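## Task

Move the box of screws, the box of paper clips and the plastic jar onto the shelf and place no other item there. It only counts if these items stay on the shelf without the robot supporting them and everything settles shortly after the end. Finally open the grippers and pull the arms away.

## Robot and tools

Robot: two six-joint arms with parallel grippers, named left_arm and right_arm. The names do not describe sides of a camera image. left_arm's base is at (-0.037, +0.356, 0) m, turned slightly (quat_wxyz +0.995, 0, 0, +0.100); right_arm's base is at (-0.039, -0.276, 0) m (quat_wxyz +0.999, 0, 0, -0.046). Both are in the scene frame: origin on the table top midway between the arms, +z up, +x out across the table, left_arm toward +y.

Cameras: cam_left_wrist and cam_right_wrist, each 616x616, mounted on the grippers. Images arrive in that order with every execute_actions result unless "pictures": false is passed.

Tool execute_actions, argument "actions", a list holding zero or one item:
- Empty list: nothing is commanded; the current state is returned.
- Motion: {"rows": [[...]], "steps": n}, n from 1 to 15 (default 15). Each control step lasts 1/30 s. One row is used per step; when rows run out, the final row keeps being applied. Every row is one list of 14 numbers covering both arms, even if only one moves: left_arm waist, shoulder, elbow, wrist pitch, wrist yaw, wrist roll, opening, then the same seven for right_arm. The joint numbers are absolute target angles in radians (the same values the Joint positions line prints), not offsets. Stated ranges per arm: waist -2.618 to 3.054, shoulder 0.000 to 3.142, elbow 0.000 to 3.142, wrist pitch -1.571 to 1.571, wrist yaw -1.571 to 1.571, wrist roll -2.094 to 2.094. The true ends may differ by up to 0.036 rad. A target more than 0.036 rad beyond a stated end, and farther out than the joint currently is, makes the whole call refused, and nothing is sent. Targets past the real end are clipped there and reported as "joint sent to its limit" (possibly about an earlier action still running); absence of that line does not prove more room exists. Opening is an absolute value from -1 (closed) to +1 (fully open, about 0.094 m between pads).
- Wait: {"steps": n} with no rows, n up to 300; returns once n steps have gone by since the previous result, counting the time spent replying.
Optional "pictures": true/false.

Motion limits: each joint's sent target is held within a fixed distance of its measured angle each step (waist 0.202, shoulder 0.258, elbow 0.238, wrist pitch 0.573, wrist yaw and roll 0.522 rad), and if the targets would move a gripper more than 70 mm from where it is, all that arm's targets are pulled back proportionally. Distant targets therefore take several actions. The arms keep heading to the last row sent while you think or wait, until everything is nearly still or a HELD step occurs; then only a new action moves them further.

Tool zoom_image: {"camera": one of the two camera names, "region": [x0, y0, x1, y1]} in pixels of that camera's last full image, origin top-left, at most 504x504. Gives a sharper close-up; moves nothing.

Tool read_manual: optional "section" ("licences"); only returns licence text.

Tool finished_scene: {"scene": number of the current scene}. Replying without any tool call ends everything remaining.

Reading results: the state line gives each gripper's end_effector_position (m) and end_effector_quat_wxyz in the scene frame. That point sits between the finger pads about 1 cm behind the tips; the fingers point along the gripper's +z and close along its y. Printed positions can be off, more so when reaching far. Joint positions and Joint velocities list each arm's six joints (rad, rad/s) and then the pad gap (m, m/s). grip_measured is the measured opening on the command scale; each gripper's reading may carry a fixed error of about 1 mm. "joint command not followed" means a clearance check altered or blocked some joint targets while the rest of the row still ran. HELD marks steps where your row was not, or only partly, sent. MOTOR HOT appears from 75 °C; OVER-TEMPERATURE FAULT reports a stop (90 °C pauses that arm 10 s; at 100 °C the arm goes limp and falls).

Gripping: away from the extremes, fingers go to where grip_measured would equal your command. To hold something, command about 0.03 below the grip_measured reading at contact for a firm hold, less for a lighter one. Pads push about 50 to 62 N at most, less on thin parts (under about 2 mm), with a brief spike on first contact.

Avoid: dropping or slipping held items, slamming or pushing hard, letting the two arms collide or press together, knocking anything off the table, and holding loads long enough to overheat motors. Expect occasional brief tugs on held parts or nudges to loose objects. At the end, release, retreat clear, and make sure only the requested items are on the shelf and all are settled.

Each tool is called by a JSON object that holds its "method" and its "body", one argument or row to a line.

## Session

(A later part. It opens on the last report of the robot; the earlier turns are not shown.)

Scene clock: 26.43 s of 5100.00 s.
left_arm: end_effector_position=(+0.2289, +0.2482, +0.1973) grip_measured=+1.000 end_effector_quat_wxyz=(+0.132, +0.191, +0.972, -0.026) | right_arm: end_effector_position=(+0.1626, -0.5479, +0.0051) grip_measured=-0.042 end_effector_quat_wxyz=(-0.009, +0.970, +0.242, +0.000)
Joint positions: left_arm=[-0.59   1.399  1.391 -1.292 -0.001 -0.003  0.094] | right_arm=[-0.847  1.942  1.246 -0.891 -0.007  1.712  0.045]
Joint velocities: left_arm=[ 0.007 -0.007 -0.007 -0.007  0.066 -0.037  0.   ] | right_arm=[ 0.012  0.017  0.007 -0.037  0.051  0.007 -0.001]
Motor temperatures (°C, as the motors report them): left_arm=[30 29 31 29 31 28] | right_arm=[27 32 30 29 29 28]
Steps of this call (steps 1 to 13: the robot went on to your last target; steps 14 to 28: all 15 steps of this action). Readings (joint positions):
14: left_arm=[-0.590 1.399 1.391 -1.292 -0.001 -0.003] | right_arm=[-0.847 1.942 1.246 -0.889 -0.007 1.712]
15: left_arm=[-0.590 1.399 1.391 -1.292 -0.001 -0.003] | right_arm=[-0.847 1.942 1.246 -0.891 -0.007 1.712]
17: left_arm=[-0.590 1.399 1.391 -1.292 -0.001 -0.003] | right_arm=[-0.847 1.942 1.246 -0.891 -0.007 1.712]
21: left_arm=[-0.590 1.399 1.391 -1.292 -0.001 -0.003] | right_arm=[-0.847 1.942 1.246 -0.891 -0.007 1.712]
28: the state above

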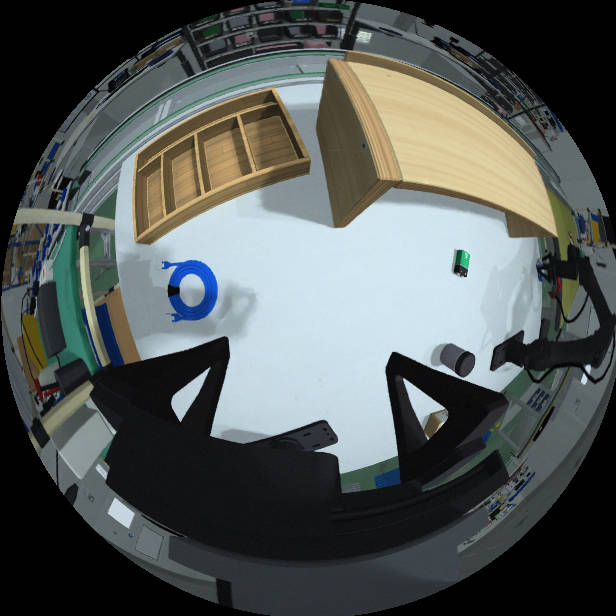

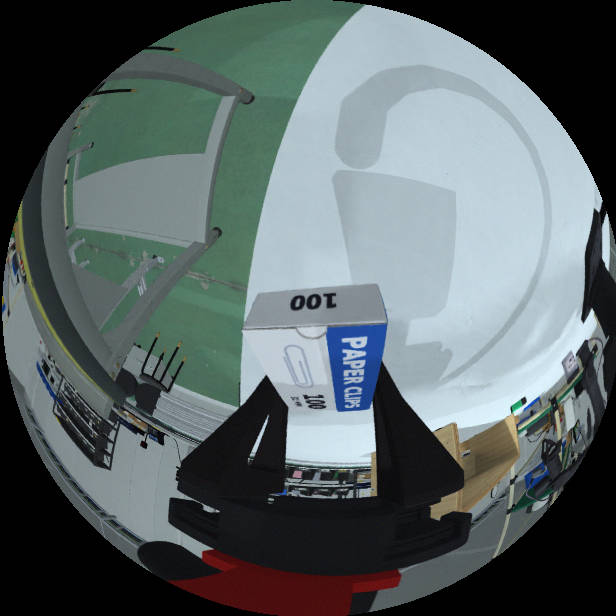

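{"method": "execute_actions", "body": {
  "actions": [
    {"rows":[[-0.6,1.4,1.4,-1.3,0,0,1,-0.85,1.7,1.6,-1.4,0,1.72,-0.08]]}
  ],
  "pictures": false
}}

{"method": "execute_actions", "body": {
  "actions": [
    {"rows":[[-0.6,1.4,1.4,-1.3,0,0,1,-0.5,1.6,1.75,-1.5,0,0.8,-0.08]]}
  ],
  "pictures": false
}}

{"method": "execute_actions", "body": {
  "actions": [
    {"rows":[[-0.6,1.4,1.4,-1.3,0,0,1,-0.1,1.6,1.75,-1.5,0,0,-0.08]]}
  ]
}}

Scene clock: 28.53 s of 5100.00 s.
left_arm: end_effector_position=(+0.2289, +0.2482, +0.1973) grip_measured=+1.000 end_effector_quat_wxyz=(+0.132, +0.191, +0.972, -0.026) | right_arm: end_effector_position=(+0.1613, -0.5459, +0.1774) grip_measured=-0.042 end_effector_quat_wxyz=(+0.072, +0.967, +0.242, +0.033)
Joint positions: left_arm=[-0.59   1.399  1.391 -1.292 -0.001 -0.003  0.094] | right_arm=[-0.847  1.676  1.602 -1.338 -0.008  1.712  0.045]
Joint velocities: left_arm=[-0.002 -0.002 -0.007 -0.037  0.095 -0.037  0.   ] | right_arm=[-0.007  0.183  0.012 -0.315  0.081 -0.037 -0.   ]
Motor temperatures (°C, as the motors report them): left_arm=[30 29 31 29 31 28] | right_arm=[27 32 30 29 29 28]
Steps of this call (steps 1 to 15: the robot went on to your last target; steps 16 to 48: nothing new was sent; steps 49 to 63: all 15 steps of this action). Readings (joint positions):
49: left_arm=[-0.590 1.399 1.391 -1.292 -0.001 -0.003] | right_arm=[-0.847 1.935 1.260 -0.923 -0.007 1.712]
50: left_arm=[-0.590 1.399 1.391 -1.292 -0.001 -0.003] | right_arm=[-0.847 1.921 1.281 -0.975 -0.008 1.712]
52: left_arm=[-0.590 1.399 1.391 -1.292 -0.001 -0.003] | right_arm=[-0.847 1.870 1.340 -1.066 -0.008 1.712]
56: left_arm=[-0.590 1.399 1.391 -1.292 -0.001 -0.003] | right_arm=[-0.847 1.759 1.518 -1.208 -0.008 1.712]
63: the state above

Scene clock: 29.03 s of 5100.00 s.
left_arm: end_effector_position=(+0.2289, +0.2482, +0.1973) grip_measured=+1.000 end_effector_quat_wxyz=(+0.132, +0.191, +0.972, -0.026) | right_arm: end_effector_position=(+0.2289, -0.4476, +0.2314) grip_measured=-0.041 end_effector_quat_wxyz=(+0.108, +0.657, +0.746, +0.025)
Joint positions: left_arm=[-0.59   1.399  1.391 -1.292 -0.001 -0.003  0.094] | right_arm=[-0.491  1.601  1.731 -1.479 -0.02   0.863  0.045]
Joint velocities: left_arm=[-0.012  0.002 -0.017  0.095  0.007  0.022  0.   ] | right_arm=[-0.012  0.002 -0.002 -0.051 -0.007 -0.388  0.   ]
Motor temperatures (°C, as the motors report them): left_arm=[30 29 31 29 31 28] | right_arm=[27 32 31 29 29 28]
Steps of this call (steps 1 to 15: all 15 steps of this action). Readings (joint positions):
1: left_arm=[-0.590 1.399 1.391 -1.292 -0.001 -0.003] | right_arm=[-0.830 1.678 1.613 -1.362 0.002 1.647]
2: left_arm=[-0.590 1.399 1.391 -1.292 -0.001 -0.003] | right_arm=[-0.794 1.679 1.630 -1.385 0.008 1.569]
4: left_arm=[-0.590 1.399 1.391 -1.292 -0.001 -0.003] | right_arm=[-0.683 1.663 1.673 -1.410 0.008 1.402]
8: left_arm=[-0.590 1.399 1.391 -1.292 -0.001 -0.003] | right_arm=[-0.486 1.616 1.727 -1.433 -0.017 1.061]
15: the state above

Scene clock: 29.53 s of 5100.00 s.
left_arm: end_effector_position=(+0.2289, +0.2482, +0.1973) grip_measured=+1.000 end_effector_quat_wxyz=(+0.132, +0.191, +0.972, -0.026) | right_arm: end_effector_position=(+0.2712, -0.3302, +0.2307) grip_measured=-0.039 end_effector_quat_wxyz=(+0.104, +0.115, +0.988, +0.000)
Joint positions: left_arm=[-0.59   1.399  1.391 -1.292 -0.001 -0.003  0.094] | right_arm=[-0.091  1.601  1.731 -1.492 -0.015  0.049  0.045]
Joint velocities: left_arm=[-0.012 -0.012 -0.017  0.007 -0.007  0.022  0.   ] | right_arm=[-0.007  0.002 -0.007 -0.066 -0.037 -0.271  0.   ]
Motor temperatures (°C, as the motors report them): left_arm=[30 29 31 29 31 28] | right_arm=[27 32 31 29 29 28]
Steps of this call (steps 1 to 15: all 15 steps of this action). Readings (joint positions):
1: left_arm=[-0.590 1.399 1.391 -1.292 -0.001 -0.003] | right_arm=[-0.467 1.601 1.731 -1.484 -0.002 0.780]
2: left_arm=[-0.590 1.399 1.391 -1.292 -0.001 -0.003] | right_arm=[-0.417 1.601 1.731 -1.485 0.010 0.682]
4: left_arm=[-0.590 1.399 1.391 -1.292 -0.001 -0.003] | right_arm=[-0.276 1.601 1.731 -1.484 0.010 0.483]
8: left_arm=[-0.590 1.399 1.391 -1.292 -0.001 -0.003] | right_arm=[-0.083 1.601 1.731 -1.483 -0.018 0.198]
15: the state above

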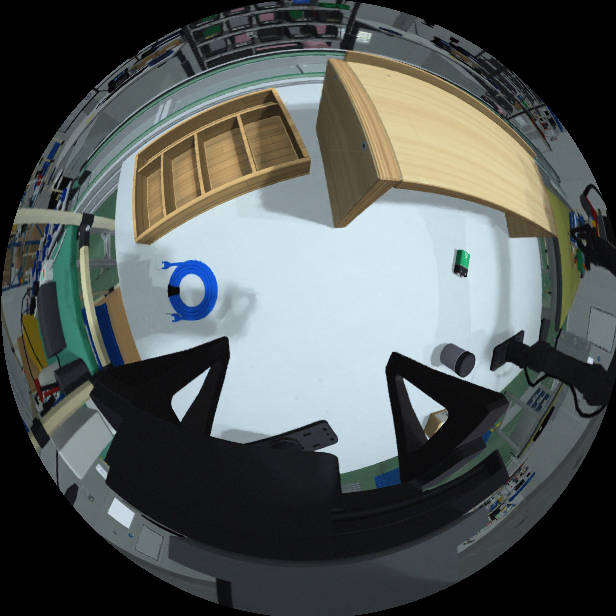

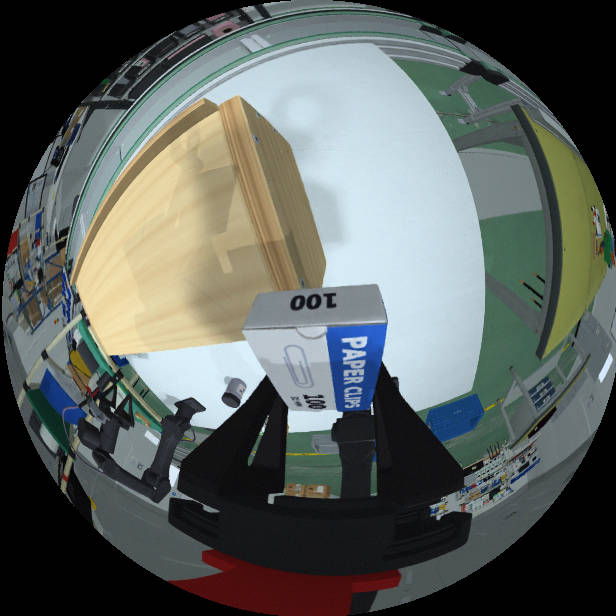

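{"method": "execute_actions", "body": {
  "actions": [
    {"rows":[[-0.6,1.4,1.4,-1.3,0,0,1,0.0,1.6,2.0,-1.4,0,0,-0.08],[-0.6,1.4,1.4,-1.3,0,0,1,0.1,1.6,2.1,-1.4,0,0,-0.08],[-0.6,1.4,1.4,-1.3,0,0,1,0.1,1.6,2.1,-1.4,0,0,-0.08],[-0.6,1.4,1.4,-1.3,0,0,1,0.2,1.6,2.1,-1.4,0,0,-0.08],[-0.6,1.4,1.4,-1.3,0,0,1,0.2,1.7,2.1,-1.4,0,0,-0.08],[-0.6,1.4,1.4,-1.3,0,0,1,0.26,1.7,2.1,-1.4,0,0,-0.08],[-0.6,1.4,1.4,-1.3,0,0,1,0.26,1.8,2.1,-1.4,0,0,-0.08],[-0.6,1.4,1.4,-1.3,0,0,1,0.26,1.89,2.1,-1.4,0,0,-0.08]]}
  ]
}}

Scene clock: 31.20 s of 5100.00 s.
left_arm: end_effector_position=(+0.2289, +0.2482, +0.1973) grip_measured=+1.000 end_effector_quat_wxyz=(+0.132, +0.191, +0.972, -0.026) | right_arm: end_effector_position=(+0.3832, -0.1986, +0.2349) grip_measured=-0.039 end_effector_quat_wxyz=(+0.176, -0.084, +0.981, +0.021)
Joint positions: left_arm=[-0.59   1.399  1.391 -1.292 -0.001 -0.003  0.094] | right_arm=[ 0.268  1.924  2.098 -1.388 -0.011  0.006  0.045]
Joint velocities: left_arm=[-0.002  0.007  0.007  0.051  0.037 -0.081  0.   ] | right_arm=[-0.007  0.466 -0.203 -0.037 -0.007  0.037 -0.001]
Motor temperatures (°C, as the motors report them): left_arm=[30 29 31 29 31 28] | right_arm=[27 32 31 29 29 28]
Steps of this call (steps 1 to 30: the robot went on to your last target; steps 31 to 35: nothing new was sent; steps 36 to 50: all 15 steps of this action). Readings (joint positions):
36: left_arm=[-0.590 1.399 1.391 -1.292 -0.001 -0.003] | right_arm=[-0.083 1.609 1.760 -1.506 -0.008 0.010]
37: left_arm=[-0.590 1.399 1.391 -1.292 -0.001 -0.003] | right_arm=[-0.058 1.621 1.806 -1.505 0.000 0.010]
39: left_arm=[-0.590 1.399 1.391 -1.292 -0.001 -0.003] | right_arm=[0.021 1.629 1.904 -1.475 0.004 0.010]
43: left_arm=[-0.590 1.399 1.391 -1.292 -0.001 -0.003] | right_arm=[0.228 1.694 2.089 -1.416 -0.000 0.008]
50: the state above

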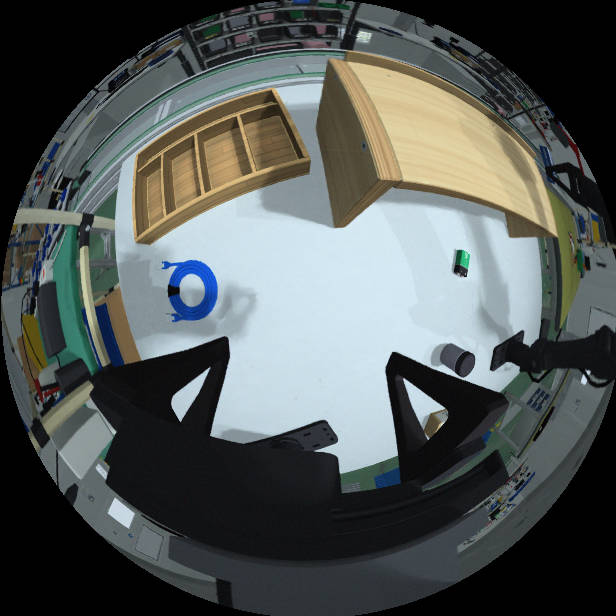

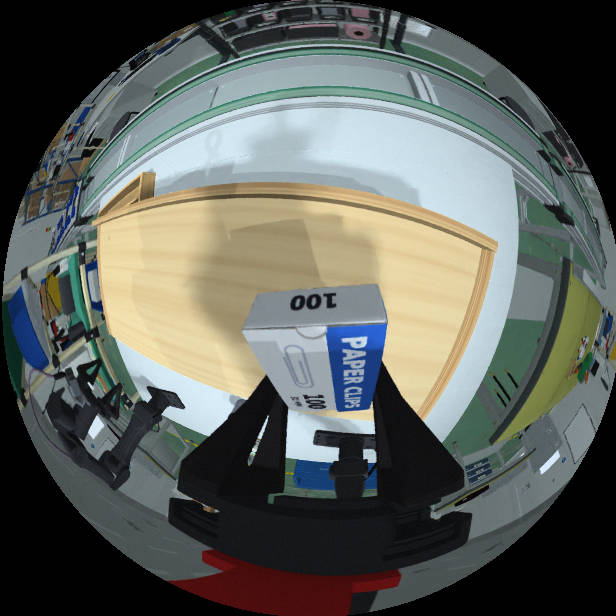

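{"method": "execute_actions", "body": {
  "actions": [
    {"rows":[[-0.6,1.4,1.4,-1.3,0,0,1,0.26,2.05,2.25,-1.4,0,0,-0.08]]}
  ]
}}

Scene clock: 32.10 s of 5100.00 s.
left_arm: end_effector_position=(+0.2289, +0.2482, +0.1973) grip_measured=+1.000 end_effector_quat_wxyz=(+0.132, +0.191, +0.972, -0.026) | right_arm: end_effector_position=(+0.4123, -0.1934, +0.2135) grip_measured=-0.039 end_effector_quat_wxyz=(+0.163, -0.084, +0.983, +0.020)
Joint positions: left_arm=[-0.59   1.399  1.391 -1.292 -0.001 -0.003  0.094] | right_arm=[ 0.268  2.065  2.222 -1.397 -0.011  0.006  0.045]
Joint velocities: left_arm=[-0.007 -0.007  0.002  0.051 -0.007 -0.051  0.   ] | right_arm=[-0.012 -0.002  0.007  0.007  0.022 -0.066  0.   ]
Motor temperatures (°C, as the motors report them): left_arm=[30 29 31 29 31 28] | right_arm=[27 32 31 29 29 28]
Steps of this call (steps 1 to 12: the robot went on to your last target; steps 13 to 27: all 15 steps of this action). Readings (joint positions):
13: left_arm=[-0.590 1.399 1.391 -1.292 -0.001 -0.003] | right_arm=[0.268 1.924 2.124 -1.420 -0.011 0.006]
14: left_arm=[-0.590 1.399 1.391 -1.292 -0.001 -0.003] | right_arm=[0.268 1.956 2.173 -1.427 -0.011 0.006]
16: left_arm=[-0.590 1.399 1.391 -1.292 -0.001 -0.003] | right_arm=[0.268 2.008 2.218 -1.401 -0.011 0.006]
20: left_arm=[-0.590 1.399 1.391 -1.292 -0.001 -0.003] | right_arm=[0.268 2.061 2.222 -1.395 -0.011 0.006]
27: the state above

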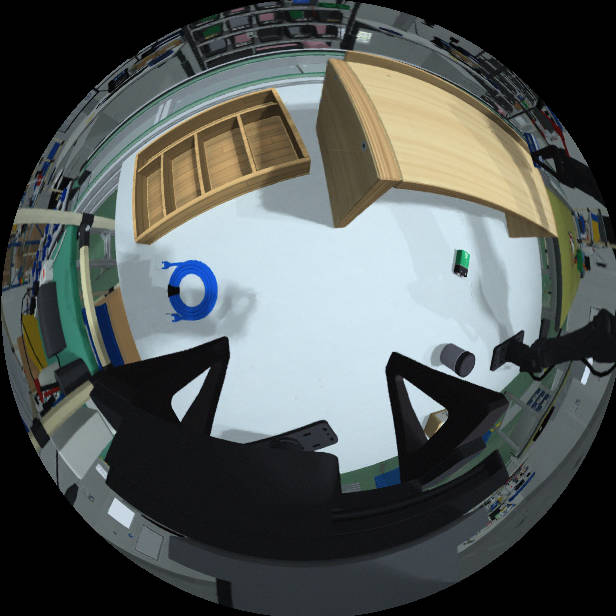

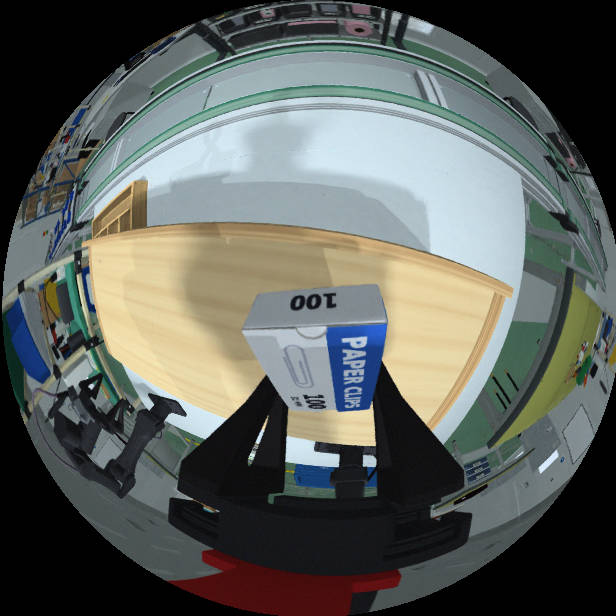

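Good location. Lower in steps until blocked.

{"method": "execute_actions", "body": {
  "actions": [
    {"rows":[[-0.6,1.4,1.4,-1.3,0,0,1,0.26,2.11,2.22,-1.42,0,0,-0.08]]}
  ]
}}

Scene clock: 32.97 s of 5100.00 s.
left_arm: end_effector_position=(+0.2289, +0.2482, +0.1973) grip_measured=+1.000 end_effector_quat_wxyz=(+0.132, +0.191, +0.972, -0.026) | right_arm: end_effector_position=(+0.4040, -0.1949, +0.1888) grip_measured=-0.039 end_effector_quat_wxyz=(+0.116, -0.084, +0.990, +0.016)
Joint positions: left_arm=[-0.59   1.399  1.391 -1.292 -0.001 -0.003  0.094] | right_arm=[ 0.268  2.106  2.209 -1.439 -0.011  0.006  0.045]
Joint velocities: left_arm=[-0.007  0.012  0.007 -0.022 -0.066 -0.007  0.   ] | right_arm=[-0.007  0.007 -0.017  0.066 -0.037 -0.007  0.001]
Motor temperatures (°C, as the motors report them): left_arm=[30 29 31 29 31 28] | right_arm=[27 32 31 30 29 28]
Steps of this call (steps 1 to 11: the robot went on to your last target; steps 12 to 26: all 15 steps of this action). Readings (joint positions):
12: left_arm=[-0.590 1.399 1.391 -1.292 -0.001 -0.003] | right_arm=[0.268 2.100 2.209 -1.564 -0.011 0.006]
13: left_arm=[-0.590 1.399 1.391 -1.292 -0.001 -0.003] | right_arm=[0.268 2.100 2.209 -1.538 -0.011 0.006]
15: left_arm=[-0.590 1.399 1.391 -1.292 -0.001 -0.003] | right_arm=[0.268 2.103 2.209 -1.496 -0.011 0.006]
19: left_arm=[-0.590 1.399 1.391 -1.292 -0.001 -0.003] | right_arm=[0.268 2.106 2.209 -1.456 -0.011 0.006]
26: the state above

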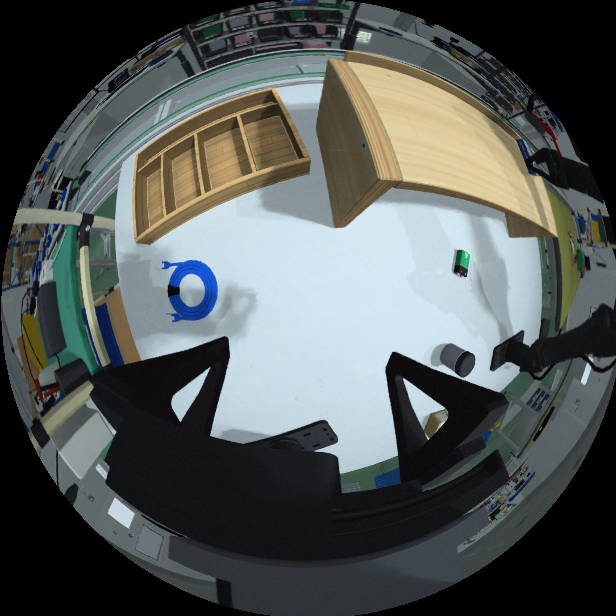

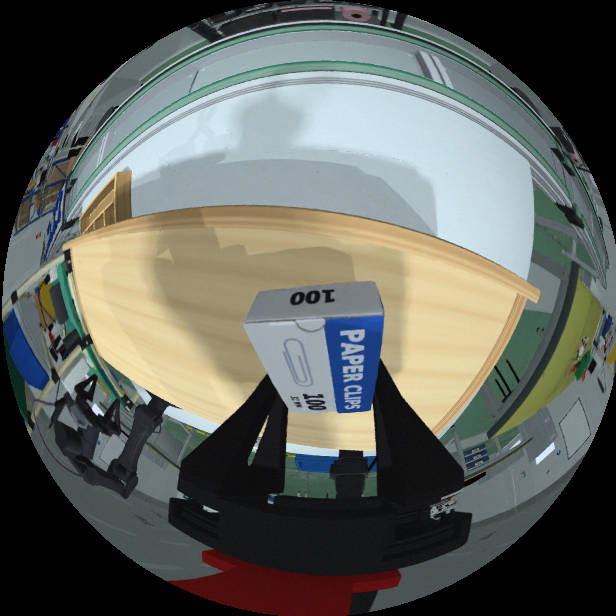

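{"method": "execute_actions", "body": {
  "actions": [
    {"rows":[[-0.6,1.4,1.4,-1.3,0,0,1,0.26,2.15,2.21,-1.44,0,0,-0.08]]}
  ],
  "pictures": false
}}

Scene clock: 34.17 s of 5100.00 s.
left_arm: end_effector_position=(+0.2289, +0.2482, +0.1973) grip_measured=+1.000 end_effector_quat_wxyz=(+0.132, +0.191, +0.972, -0.026) | right_arm: end_effector_position=(+0.4050, -0.1947, +0.1851) grip_measured=-0.039 end_effector_quat_wxyz=(+0.113, -0.084, +0.990, +0.016)
Joint positions: left_arm=[-0.59   1.399  1.391 -1.292 -0.001 -0.003  0.094] | right_arm=[ 0.268  2.115  2.209 -1.437 -0.011  0.006  0.045]
Joint velocities: left_arm=[-0.002 -0.012 -0.017 -0.022 -0.066 -0.051  0.   ] | right_arm=[-0.012  0.002 -0.007  0.007 -0.051 -0.11  -0.001]
Motor temperatures (°C, as the motors report them): left_arm=[30 29 31 29 31 28] | right_arm=[27 32 31 30 29 28]
Steps of this call (steps 1 to 15: the robot went on to your last target; steps 16 to 21: nothing new was sent; steps 22 to 36: all 15 steps of this action). Readings (joint positions):
22: left_arm=[-0.590 1.399 1.391 -1.292 -0.001 -0.003] | right_arm=[0.268 2.110 2.209 -1.436 -0.011 0.006]
23: left_arm=[-0.590 1.399 1.391 -1.292 -0.001 -0.003] | right_arm=[0.268 2.114 2.209 -1.436 -0.011 0.006]
25: left_arm=[-0.590 1.399 1.391 -1.292 -0.001 -0.003] | right_arm=[0.268 2.115 2.209 -1.437 -0.011 0.006]
29: left_arm=[-0.590 1.399 1.391 -1.292 -0.001 -0.003] | right_arm=[0.268 2.115 2.209 -1.437 -0.011 0.006]
36: the state above

{"method": "execute_actions", "body": {
  "actions": [
    {"rows":[[-0.6,1.4,1.4,-1.3,0,0,1,0.26,2.11,2.21,-1.44,0,0,0.8],[-0.6,1.4,1.4,-1.3,0,0,1,0.26,2.11,2.21,-1.44,0,0,0.8],[-0.6,1.4,1.4,-1.3,0,0,1,0.26,2.11,2.21,-1.44,0,0,0.8],[-0.6,1.4,1.4,-1.3,0,0,1,0.26,2.11,2.21,-1.44,0,0,0.8],[-0.6,1.4,1.4,-1.3,0,0,1,0.26,2.11,2.21,-1.44,0,0,0.8],[-0.6,1.4,1.4,-1.3,0,0,1,0.26,2.11,2.21,-1.44,0,0,0.8],[-0.6,1.4,1.4,-1.3,0,0,1,0.26,2.11,2.21,-1.44,0,0,0.8],[-0.6,1.4,1.4,-1.3,0,0,1,0.26,1.85,2.15,-1.44,0,0,1]]}
  ],
  "pictures": false
}}

{"method": "execute_actions", "body": {
  "actions": [
    {"rows":[[0.3,1.4,1.4,-1.3,0,0,1,0.3,1.5,1.8,-1.5,0,0,1]]}
  ],
  "pictures": false
}}

{"method": "execute_actions", "body": {
  "actions": [
    {"rows":[[0.3,1.4,1.4,-1.3,0,0,1,1.3,1.45,1.5,-1.5,0,0,1]]}
  ],
  "pictures": false
}}

{"method": "execute_actions", "body": {
  "actions": [
    {"steps":15}
  ]
}}

Scene clock: 36.07 s of 5100.00 s.
left_arm: end_effector_position=(+0.2289, +0.2482, +0.1973) grip_measured=+1.000 end_effector_quat_wxyz=(+0.132, +0.191, +0.972, -0.026) | right_arm: end_effector_position=(+0.3673, -0.2014, +0.2790) grip_measured=+1.000 end_effector_quat_wxyz=(+0.217, -0.083, +0.972, +0.025)
Joint positions: left_arm=[-0.59   1.399  1.391 -1.292 -0.001 -0.003  0.094] | right_arm=[ 0.268  1.844  2.149 -1.435 -0.011  0.006  0.094]
Joint velocities: left_arm=[-0.002 -0.022  0.002 -0.037 -0.007  0.007  0.   ] | right_arm=[ 0.007 -0.794 -0.002 -0.007 -0.037  0.037  0.   ]
Motor temperatures (°C, as the motors report them): left_arm=[30 29 31 29 31 28] | right_arm=[27 32 31 30 29 28]
Steps of this call (steps 1 to 15: the robot went on to your last target; steps 16 to 42: nothing new was sent; steps 43 to 57: all 15 steps of this action). Readings (joint positions):
43: left_arm=[-0.590 1.399 1.391 -1.292 -0.001 -0.003] | right_arm=[0.268 2.113 2.209 -1.436 -0.011 0.006]
44: left_arm=[-0.590 1.399 1.391 -1.292 -0.001 -0.003] | right_arm=[0.268 2.113 2.209 -1.437 -0.011 0.006]
46: left_arm=[-0.590 1.399 1.391 -1.292 -0.001 -0.003] | right_arm=[0.268 2.113 2.209 -1.437 -0.011 0.006]
50: left_arm=[-0.590 1.399 1.391 -1.292 -0.001 -0.003] | right_arm=[0.268 2.095 2.194 -1.427 -0.011 0.006]
57: the state above

Scene clock: 36.57 s of 5100.00 s.
left_arm: end_effector_position=(+0.2113, +0.5000, +0.1973) grip_measured=+1.000 end_effector_quat_wxyz=(+0.129, -0.253, +0.958, +0.041) | right_arm: end_effector_position=(+0.2623, -0.2128, +0.2861) grip_measured=+1.000 end_effector_quat_wxyz=(+0.191, -0.095, +0.977, +0.024)
Joint positions: left_arm=[ 0.313  1.399  1.391 -1.292 -0.014 -0.001  0.094] | right_arm=[ 0.292  1.496  1.817 -1.505 -0.009  0.006  0.094]
Joint velocities: left_arm=[ 0.017 -0.012  0.017 -0.066  0.022 -0.037  0.   ] | right_arm=[-0.012  0.09  -0.056 -0.022 -0.037 -0.066  0.   ]
Motor temperatures (°C, as the motors report them): left_arm=[30 29 31 29 31 28] | right_arm=[27 32 31 30 29 28]
Steps of this call (steps 1 to 15: all 15 steps of this action). Readings (joint positions):
1: left_arm=[-0.564 1.399 1.391 -1.292 0.014 -0.001] | right_arm=[0.270 1.787 2.102 -1.410 -0.010 0.006]
2: left_arm=[-0.508 1.399 1.391 -1.292 0.019 -0.001] | right_arm=[0.274 1.719 2.027 -1.403 -0.009 0.006]
4: left_arm=[-0.363 1.399 1.391 -1.292 0.016 -0.001] | right_arm=[0.285 1.580 1.891 -1.436 -0.009 0.006]
8: left_arm=[-0.059 1.399 1.391 -1.292 0.008 -0.001] | right_arm=[0.292 1.472 1.840 -1.506 -0.009 0.006]
15: the state above

Scene clock: 37.07 s of 5100.00 s.
left_arm: end_effector_position=(+0.2126, +0.4977, +0.1973) grip_measured=+1.000 end_effector_quat_wxyz=(+0.130, -0.251, +0.959, +0.036) | right_arm: end_effector_position=(+0.0570, -0.0283, +0.2000) grip_measured=+1.000 end_effector_quat_wxyz=(+0.042, -0.559, +0.827, +0.035)
Joint positions: left_arm=[ 0.31   1.399  1.391 -1.292 -0.005 -0.001  0.094] | right_arm=[ 1.285  1.477  1.5   -1.484 -0.011  0.004  0.094]
Joint velocities: left_arm=[-0.007 -0.002  0.012 -0.007  0.007  0.081  0.   ] | right_arm=[ 0.935  0.002  0.022  0.007 -0.271 -0.066  0.   ]
Motor temperatures (°C, as the motors report them): left_arm=[30 29 31 29 31 28] | right_arm=[27 32 31 30 29 28]
Steps of this call (steps 1 to 15: all 15 steps of this action). Readings (joint positions):
1: left_arm=[0.312 1.399 1.391 -1.292 -0.012 -0.001] | right_arm=[0.317 1.486 1.779 -1.481 0.007 0.008]
2: left_arm=[0.311 1.399 1.391 -1.292 -0.010 -0.001] | right_arm=[0.367 1.467 1.718 -1.465 0.013 0.008]
4: left_arm=[0.310 1.399 1.391 -1.292 -0.008 -0.001] | right_arm=[0.498 1.455 1.603 -1.470 0.012 0.007]
8: left_arm=[0.310 1.399 1.391 -1.292 -0.006 -0.001] | right_arm=[0.797 1.479 1.501 -1.486 0.007 0.007]
15: the state above

Scene clock: 37.57 s of 5100.00 s.
left_arm: end_effector_position=(+0.2126, +0.4977, +0.1973) grip_measured=+1.000 end_effector_quat_wxyz=(+0.130, -0.251, +0.959, +0.036) | right_arm: end_effector_position=(+0.0497, -0.0283, +0.2021) grip_measured=+1.000 end_effector_quat_wxyz=(+0.042, -0.569, +0.820, +0.037)
Joint positions: left_arm=[ 0.31   1.399  1.391 -1.292 -0.004 -0.001  0.094] | right_arm=[ 1.309  1.468  1.5   -1.492 -0.014  0.003  0.094]
Joint velocities: left_arm=[ 0.007 -0.037 -0.017  0.066 -0.037  0.022  0.   ] | right_arm=[-0.007  0.007 -0.012 -0.007  0.007 -0.007  0.   ]
Motor temperatures (°C, as the motors report them): left_arm=[30 29 31 29 31 28] | right_arm=[27 32 31 30 29 28]
Steps of this call (steps 1 to 15: the robot went on to your last target). Readings (joint positions):
1: left_arm=[0.310 1.399 1.391 -1.292 -0.005 -0.001] | right_arm=[1.306 1.476 1.500 -1.485 -0.015 0.003]
2: left_arm=[0.310 1.399 1.391 -1.292 -0.005 -0.001] | right_arm=[1.311 1.475 1.500 -1.486 -0.016 0.003]
4: left_arm=[0.310 1.399 1.391 -1.292 -0.004 -0.001] | right_arm=[1.309 1.471 1.500 -1.488 -0.014 0.003]
8: left_arm=[0.310 1.399 1.391 -1.292 -0.004 -0.001] | right_arm=[1.309 1.468 1.500 -1.491 -0.014 0.003]
15: the state above

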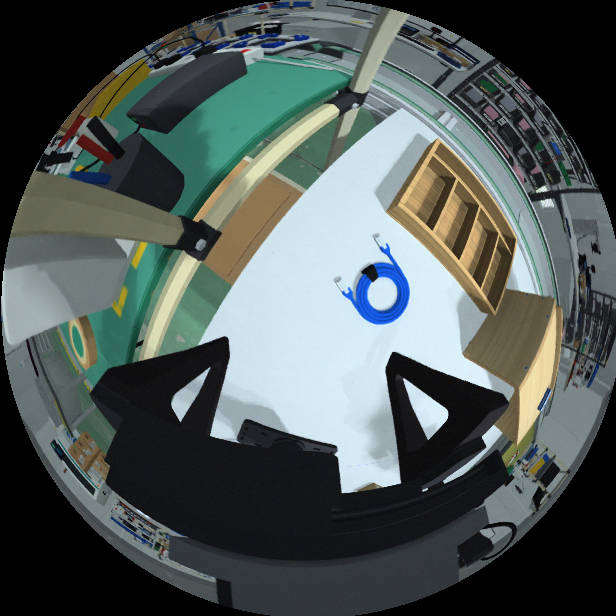

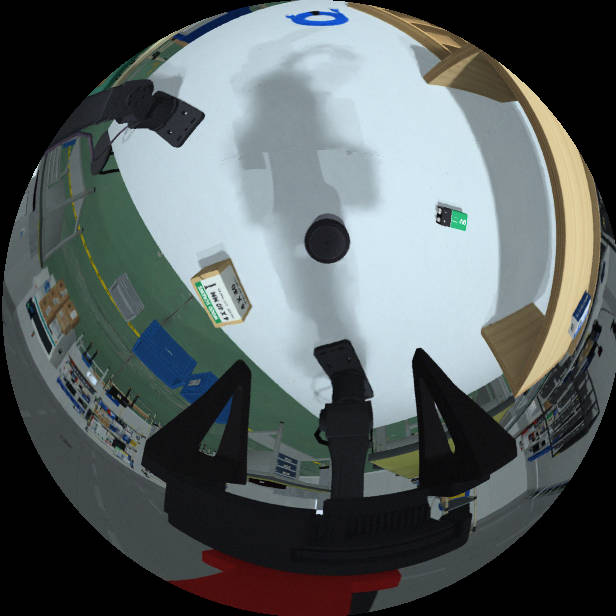

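{"method": "execute_actions", "body": {
  "actions": [
    {"rows":[[0.3,1.4,1.4,-1.3,0,0,1,1.3,1.56,1.14,-1.16,0,0,1]]}
  ]
}}

Scene clock: 39.30 s of 5100.00 s.
left_arm: end_effector_position=(+0.2126, +0.4977, +0.1973) grip_measured=+1.000 end_effector_quat_wxyz=(+0.130, -0.251, +0.959, +0.036) | right_arm: end_effector_position=(+0.0457, -0.0391, +0.0826) grip_measured=+1.000 end_effector_quat_wxyz=(-0.031, -0.569, +0.822, -0.013)
Joint positions: left_arm=[ 0.31   1.399  1.391 -1.292 -0.004 -0.001  0.094] | right_arm=[ 1.309  1.576  1.128 -1.188 -0.014  0.003  0.094]
Joint velocities: left_arm=[-0.002 -0.012  0.007 -0.066 -0.037 -0.007  0.   ] | right_arm=[-0.007 -0.042 -0.002  0.081 -0.081 -0.022  0.   ]
Motor temperatures (°C, as the motors report them): left_arm=[30 29 32 29 31 28] | right_arm=[27 32 31 30 29 28]
Steps of this call (steps 1 to 15: the robot went on to your last target; steps 16 to 37: nothing new was sent; steps 38 to 52: all 15 steps of this action). Readings (joint positions):
38: left_arm=[0.310 1.399 1.391 -1.292 -0.004 -0.001] | right_arm=[1.309 1.467 1.472 -1.454 -0.014 0.003]
39: left_arm=[0.310 1.399 1.391 -1.292 -0.004 -0.001] | right_arm=[1.309 1.467 1.426 -1.401 -0.014 0.003]
41: left_arm=[0.310 1.399 1.391 -1.292 -0.004 -0.001] | right_arm=[1.309 1.497 1.309 -1.310 -0.014 0.003]
45: left_arm=[0.310 1.399 1.391 -1.292 -0.004 -0.001] | right_arm=[1.309 1.586 1.141 -1.234 -0.014 0.003]
52: the state above

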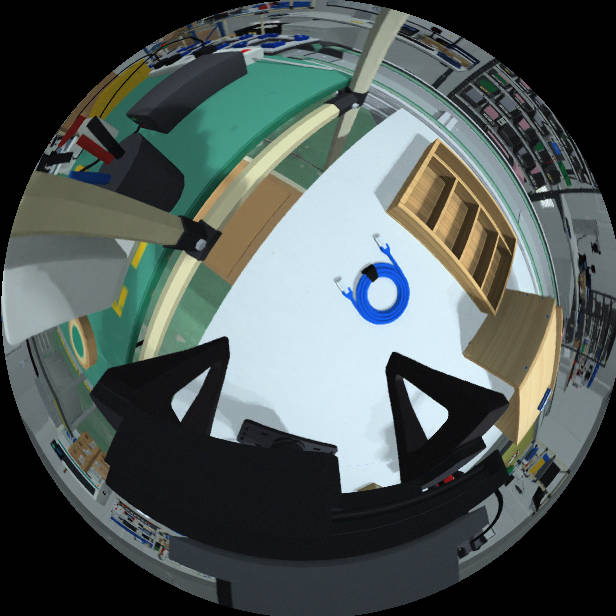

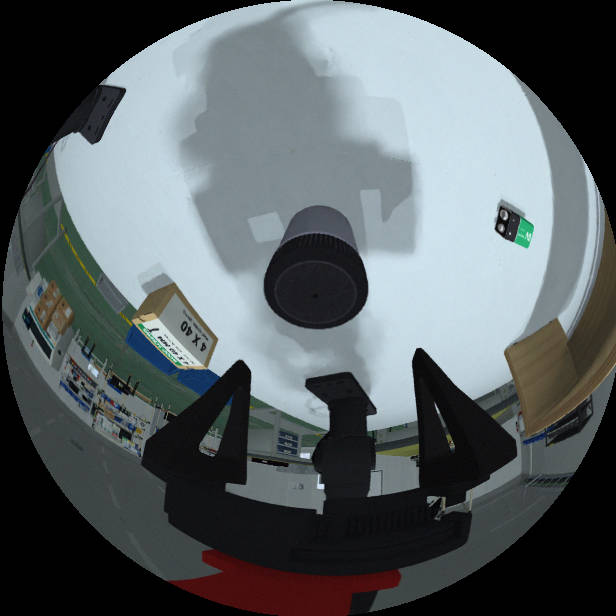

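{"method": "execute_actions", "body": {
  "actions": [
    {"rows":[[0.3,1.4,1.4,-1.3,0,0,1,1.33,1.64,1.2,-1.15,0,0,1],[0.3,1.4,1.4,-1.3,0,0,1,1.33,1.64,1.2,-1.15,0,0,1],[0.3,1.4,1.4,-1.3,0,0,1,1.33,1.64,1.2,-1.15,0,0,1],[0.3,1.4,1.4,-1.3,0,0,1,1.33,1.64,1.2,-1.15,0,0,1],[0.3,1.4,1.4,-1.3,0,0,1,1.33,1.64,1.2,-1.15,0,0,1],[0.3,1.4,1.4,-1.3,0,0,1,1.33,1.64,1.2,-1.15,0,0,1],[0.3,1.4,1.4,-1.3,0,0,1,1.33,1.64,1.2,-1.15,0,0,1],[0.3,1.4,1.4,-1.3,0,0,1,1.33,1.7,1.08,-0.96,0,0,1]]}
  ]
}}

Scene clock: 42.70 s of 5100.00 s.
left_arm: end_effector_position=(+0.2126, +0.4977, +0.1973) grip_measured=+1.000 end_effector_quat_wxyz=(+0.130, -0.251, +0.959, +0.036) | right_arm: end_effector_position=(+0.0514, -0.0145, +0.0395) grip_measured=+1.000 end_effector_quat_wxyz=(-0.026, -0.574, +0.818, -0.010)
Joint positions: left_arm=[ 0.31   1.399  1.391 -1.292 -0.004 -0.001  0.094] | right_arm=[ 1.321  1.706  1.09  -1.008 -0.013  0.003  0.094]
Joint velocities: left_arm=[-0.007 -0.007  0.002 -0.022  0.051 -0.022  0.   ] | right_arm=[-0.012  0.007 -0.027  0.183  0.007  0.051  0.   ]
Motor temperatures (°C, as the motors report them): left_arm=[30 29 32 29 31 28] | right_arm=[27 32 31 30 29 28]
Steps of this call (steps 1 to 30: the robot went on to your last target; steps 31 to 87: nothing new was sent; steps 88 to 102: all 15 steps of this action). Readings (joint positions):
88: left_arm=[0.310 1.399 1.391 -1.292 -0.004 -0.001] | right_arm=[1.310 1.584 1.136 -1.180 -0.013 0.003]
89: left_arm=[0.310 1.399 1.391 -1.292 -0.004 -0.001] | right_arm=[1.313 1.598 1.150 -1.181 -0.013 0.003]
91: left_arm=[0.310 1.399 1.391 -1.292 -0.004 -0.001] | right_arm=[1.319 1.624 1.168 -1.167 -0.013 0.003]
95: left_arm=[0.310 1.399 1.391 -1.292 -0.004 -0.001] | right_arm=[1.321 1.639 1.159 -1.134 -0.013 0.003]
102: the state above

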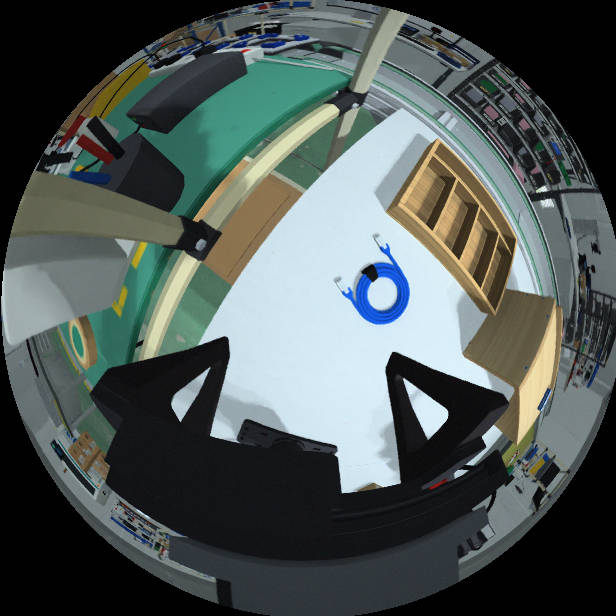

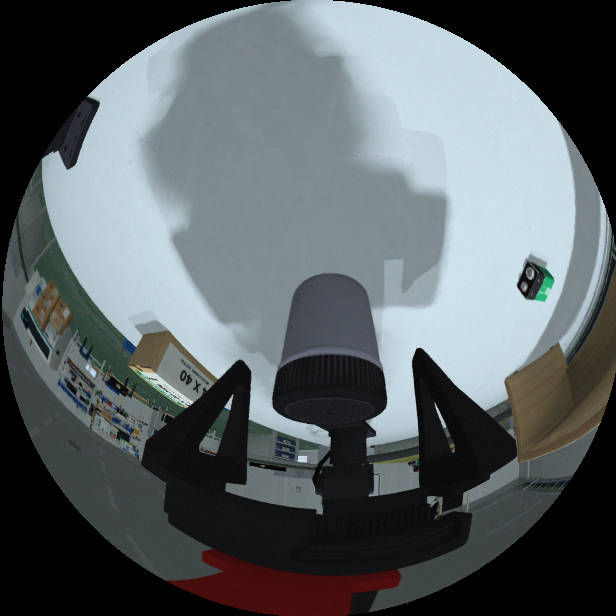

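{"method": "execute_actions", "body": {
  "actions": [
    {"rows":[[0.3,1.4,1.4,-1.3,0,0,1,1.33,1.7,1.08,-0.96,0,0,0.0]]}
  ]
}}

Scene clock: 43.73 s of 5100.00 s.
left_arm: end_effector_position=(+0.2126, +0.4977, +0.1973) grip_measured=+1.000 end_effector_quat_wxyz=(+0.130, -0.251, +0.959, +0.036) | right_arm: end_effector_position=(+0.0544, -0.0066, +0.0392) grip_measured=+0.002 end_effector_quat_wxyz=(-0.011, -0.575, +0.818, -0.001)
Joint positions: left_arm=[ 0.31   1.399  1.391 -1.292 -0.004 -0.001  0.094] | right_arm=[ 1.321  1.706  1.09  -0.974 -0.011  0.003  0.047]
Joint velocities: left_arm=[-0.002 -0.002  0.002 -0.066  0.007  0.007  0.   ] | right_arm=[-0.002 -0.007  0.002  0.007  0.037  0.081 -0.   ]
Motor temperatures (°C, as the motors report them): left_arm=[30 29 32 29 31 28] | right_arm=[27 32 31 30 29 28]
Steps of this call (steps 1 to 16: the robot went on to your last target; steps 17 to 31: all 15 steps of this action). Readings (joint positions):
17: left_arm=[0.310 1.399 1.391 -1.292 -0.004 -0.001] | right_arm=[1.321 1.706 1.090 -0.975 -0.013 0.003]
18: left_arm=[0.310 1.399 1.391 -1.292 -0.004 -0.001] | right_arm=[1.321 1.706 1.090 -0.975 -0.013 0.003]
20: left_arm=[0.310 1.399 1.391 -1.292 -0.004 -0.001] | right_arm=[1.321 1.706 1.090 -0.975 -0.011 0.003]
24: left_arm=[0.310 1.399 1.391 -1.292 -0.004 -0.001] | right_arm=[1.321 1.706 1.090 -0.974 -0.011 0.003]
31: the state above

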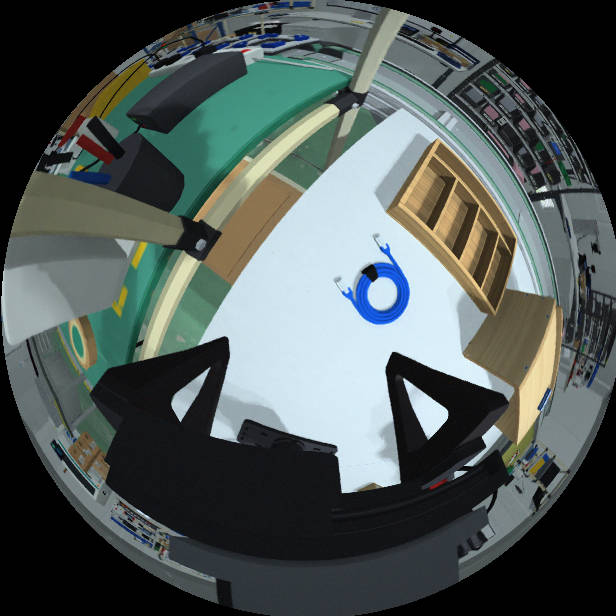

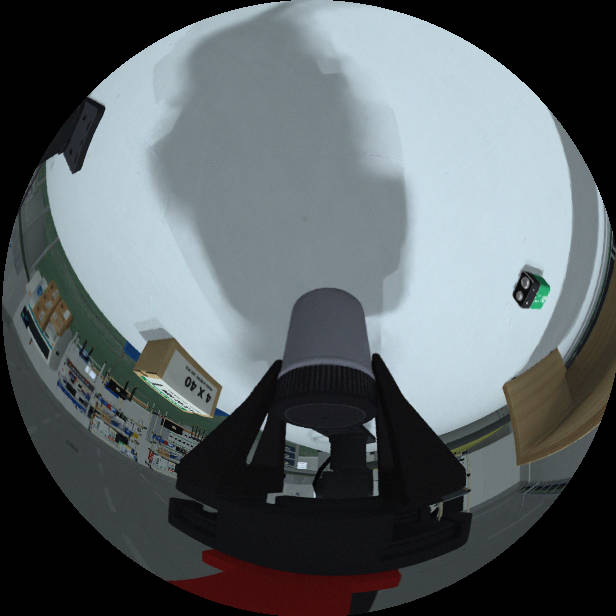

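Near contact; close further.

{"method": "execute_actions", "body": {
  "actions": [
    {"rows":[[0.3,1.4,1.4,-1.3,0,0,1,1.33,1.7,1.08,-0.96,0,0,-0.2]],"steps":10}
  ]
}}

Scene clock: 44.43 s of 5100.00 s.
left_arm: end_effector_position=(+0.2126, +0.4977, +0.1973) grip_measured=+1.000 end_effector_quat_wxyz=(+0.130, -0.251, +0.959, +0.036) | right_arm: end_effector_position=(+0.0544, -0.0064, +0.0392) grip_measured=-0.073 end_effector_quat_wxyz=(-0.011, -0.575, +0.818, -0.001)
Joint positions: left_arm=[ 0.31   1.399  1.391 -1.292 -0.004 -0.001  0.094] | right_arm=[ 1.321  1.706  1.09  -0.973 -0.011  0.003  0.044]
Joint velocities: left_arm=[-0.002  0.012  0.027 -0.051 -0.037  0.007  0.   ] | right_arm=[-0.007  0.002 -0.002 -0.037 -0.007  0.022 -0.001]
Motor temperatures (°C, as the motors report them): left_arm=[30 29 32 29 31 28] | right_arm=[27 32 31 30 29 28]
Steps of this call (steps 1 to 11: the robot went on to your last target; steps 12 to 21: all 10 steps of this action). Readings (joint positions):
12: left_arm=[0.310 1.399 1.391 -1.292 -0.004 -0.001] | right_arm=[1.321 1.706 1.090 -0.974 -0.011 0.003]
13: left_arm=[0.310 1.399 1.391 -1.292 -0.004 -0.001] | right_arm=[1.321 1.706 1.090 -0.974 -0.011 0.003]
15: left_arm=[0.310 1.399 1.391 -1.292 -0.004 -0.001] | right_arm=[1.321 1.706 1.090 -0.973 -0.011 0.003]
19: left_arm=[0.310 1.399 1.391 -1.292 -0.004 -0.001] | right_arm=[1.321 1.706 1.090 -0.973 -0.011 0.003]
21: the state above

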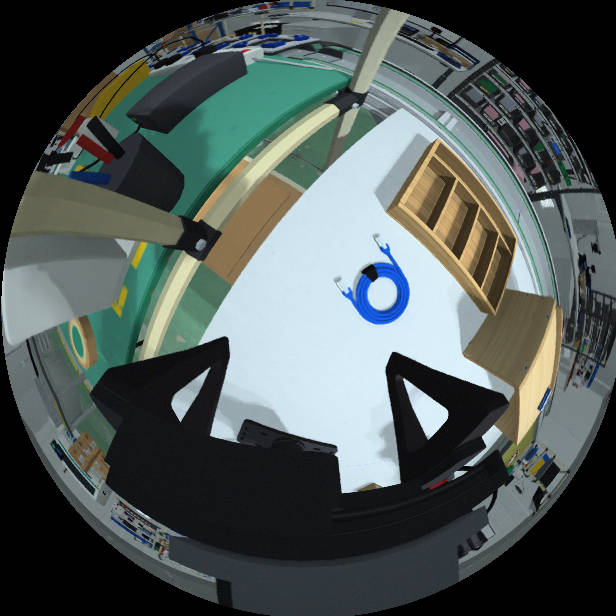

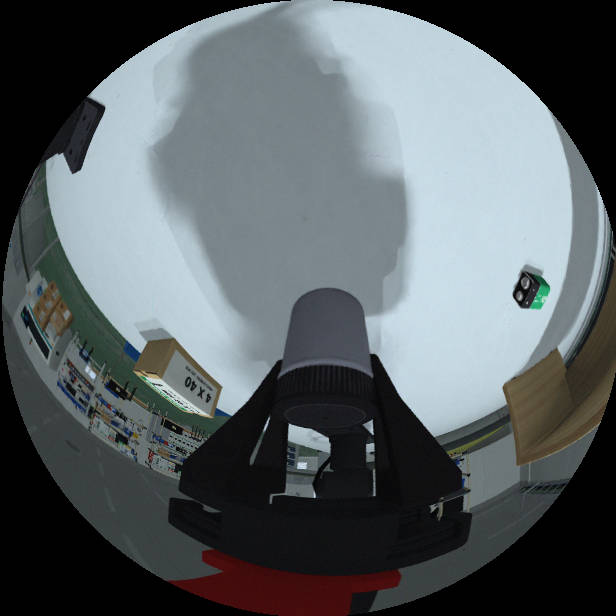

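{"method": "execute_actions", "body": {
  "actions": [
    {"rows":[[0.3,1.4,1.4,-1.3,0,0,1,1.33,1.55,1.5,-1.3,0,0,-0.11],[0.3,1.4,1.4,-1.3,0,0,1,1.33,1.55,1.5,-1.3,0,0,-0.11],[0.3,1.4,1.4,-1.3,0,0,1,1.33,1.55,1.5,-1.3,0,0,-0.11],[0.3,1.4,1.4,-1.3,0,0,1,1.33,1.55,1.5,-1.3,0,0,-0.11],[0.3,1.4,1.4,-1.3,0,0,1,1.33,1.55,1.5,-1.3,0,0,-0.11],[0.3,1.4,1.4,-1.3,0,0,1,1.33,1.5,1.85,-1.5,0,0,-0.11]]}
  ],
  "pictures": false
}}

{"method": "execute_actions", "body": {
  "actions": [
    {"rows":[[0.3,1.4,1.4,-1.3,0,0,1,0.5,1.55,1.95,-1.5,0,0,-0.11]]}
  ],
  "pictures": false
}}

{"method": "execute_actions", "body": {
  "actions": [
    {"rows":[[0.3,1.4,1.4,-1.3,0,0,1,0.5,1.7,2.2,-1.5,0,0,-0.11],[0.3,1.4,1.4,-1.3,0,0,1,0.5,1.7,2.2,-1.5,0,0,-0.11],[0.3,1.4,1.4,-1.3,0,0,1,0.5,1.8,2.3,-1.5,0,0,-0.11],[0.3,1.4,1.4,-1.3,0,0,1,0.5,1.8,2.3,-1.5,0,0,-0.11],[0.3,1.4,1.4,-1.3,0,0,1,0.5,1.9,2.3,-1.5,0,0,-0.11],[0.3,1.4,1.4,-1.3,0,0,1,0.5,1.9,2.3,-1.5,0,0,-0.11],[0.3,1.4,1.4,-1.3,0,0,1,0.5,2.03,2.3,-1.5,0,0,-0.11]]}
  ]
}}

Scene clock: 46.83 s of 5100.00 s.
left_arm: end_effector_position=(+0.2126, +0.4977, +0.1973) grip_measured=+1.000 end_effector_quat_wxyz=(+0.130, -0.251, +0.959, +0.036) | right_arm: end_effector_position=(+0.0696, +0.0361, +0.3041) grip_measured=-0.073 end_effector_quat_wxyz=(+0.202, -0.557, +0.791, +0.150)
Joint positions: left_arm=[ 0.31   1.399  1.391 -1.292 -0.004 -0.001  0.094] | right_arm=[ 1.321  1.492  1.837 -1.406 -0.011  0.003  0.044]
Joint velocities: left_arm=[-0.007  0.007 -0.017 -0.022 -0.081 -0.022  0.   ] | right_arm=[ 0.007 -0.379  0.374 -0.212 -0.022  0.022 -0.   ]
Motor temperatures (°C, as the motors report them): left_arm=[30 29 32 29 31 28] | right_arm=[27 32 31 30 29 28]
Steps of this call (steps 1 to 15: the robot went on to your last target; steps 16 to 57: nothing new was sent; steps 58 to 72: all 15 steps of this action). Readings (joint positions):
58: left_arm=[0.310 1.399 1.391 -1.292 -0.004 -0.001] | right_arm=[1.321 1.702 1.110 -1.008 -0.011 0.003]
59: left_arm=[0.310 1.399 1.391 -1.292 -0.004 -0.001] | right_arm=[1.321 1.693 1.143 -1.062 -0.011 0.003]
61: left_arm=[0.310 1.399 1.391 -1.292 -0.004 -0.001] | right_arm=[1.321 1.655 1.230 -1.140 -0.011 0.003]
65: left_arm=[0.310 1.399 1.391 -1.292 -0.004 -0.001] | right_arm=[1.321 1.575 1.456 -1.270 -0.011 0.003]
72: the state above

Scene clock: 47.33 s of 5100.00 s.
left_arm: end_effector_position=(+0.2126, +0.4977, +0.1973) grip_measured=+1.000 end_effector_quat_wxyz=(+0.130, -0.251, +0.959, +0.036) | right_arm: end_effector_position=(+0.2724, -0.1511, +0.2994) grip_measured=-0.073 end_effector_quat_wxyz=(+0.217, -0.186, +0.958, +0.034)
Joint positions: left_arm=[ 0.31   1.399  1.391 -1.292 -0.004 -0.001  0.094] | right_arm=[ 0.482  1.571  1.927 -1.484  0.018  0.001  0.044]
Joint velocities: left_arm=[-0.002 -0.017  0.002  0.037 -0.007  0.007  0.   ] | right_arm=[ 0.056 -0.032 -0.007 -0.139 -0.022  0.007  0.   ]
Motor temperatures (°C, as the motors report them): left_arm=[30 29 32 29 31 28] | right_arm=[27 32 31 30 29 28]
Steps of this call (steps 1 to 15: all 15 steps of this action). Readings (joint positions):
1: left_arm=[0.310 1.399 1.391 -1.292 -0.004 -0.001] | right_arm=[1.293 1.491 1.866 -1.432 -0.030 0.001]
2: left_arm=[0.310 1.399 1.391 -1.292 -0.004 -0.001] | right_arm=[1.237 1.499 1.896 -1.451 -0.039 0.000]
4: left_arm=[0.310 1.399 1.391 -1.292 -0.004 -0.001] | right_arm=[1.091 1.518 1.925 -1.454 -0.034 0.000]
8: left_arm=[0.310 1.399 1.391 -1.292 -0.004 -0.001] | right_arm=[0.792 1.559 1.927 -1.463 -0.022 0.000]
15: the state above

Scene clock: 47.83 s of 5100.00 s.
left_arm: end_effector_position=(+0.2126, +0.4977, +0.1973) grip_measured=+1.000 end_effector_quat_wxyz=(+0.130, -0.251, +0.959, +0.036) | right_arm: end_effector_position=(+0.3792, -0.1017, +0.2227) grip_measured=-0.073 end_effector_quat_wxyz=(+0.155, -0.194, +0.968, +0.026)
Joint positions: left_arm=[ 0.31   1.399  1.391 -1.292 -0.004 -0.001  0.094] | right_arm=[ 0.491  2.079  2.288 -1.464  0.011  0.001  0.044]
Joint velocities: left_arm=[-0.007  0.002  0.012 -0.081  0.007 -0.007  0.   ] | right_arm=[ 0.007 -0.208  0.002  0.051  0.007 -0.007 -0.   ]
Motor temperatures (°C, as the motors report them): left_arm=[30 29 32 29 31 28] | right_arm=[27 32 31 30 29 28]
Steps of this call (steps 1 to 15: all 15 steps of this action). Readings (joint positions):
1: left_arm=[0.310 1.399 1.391 -1.292 -0.004 -0.001] | right_arm=[0.486 1.596 1.973 -1.521 0.016 0.001]
2: left_arm=[0.310 1.399 1.391 -1.292 -0.004 -0.001] | right_arm=[0.488 1.634 2.048 -1.545 0.015 0.001]
4: left_arm=[0.310 1.399 1.391 -1.292 -0.004 -0.001] | right_arm=[0.491 1.722 2.200 -1.535 0.013 0.001]
8: left_arm=[0.310 1.399 1.391 -1.292 -0.004 -0.001] | right_arm=[0.491 1.875 2.295 -1.486 0.012 0.001]
15: the state above

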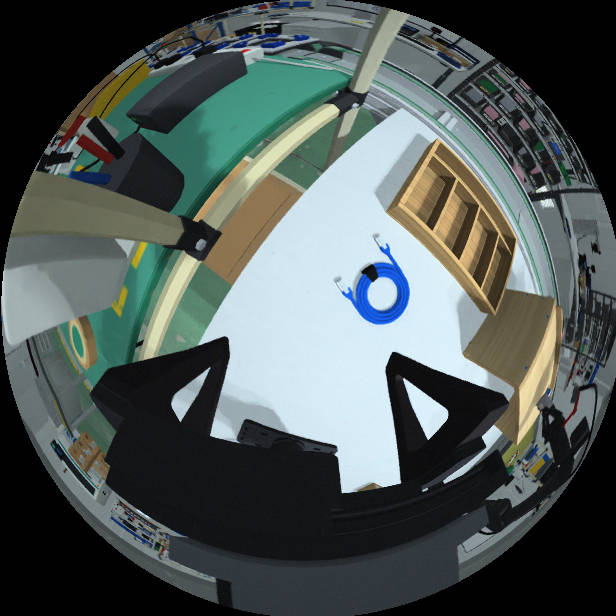

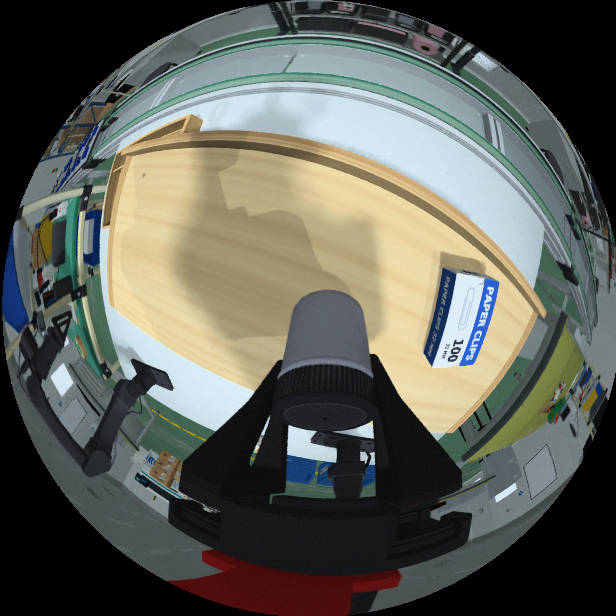

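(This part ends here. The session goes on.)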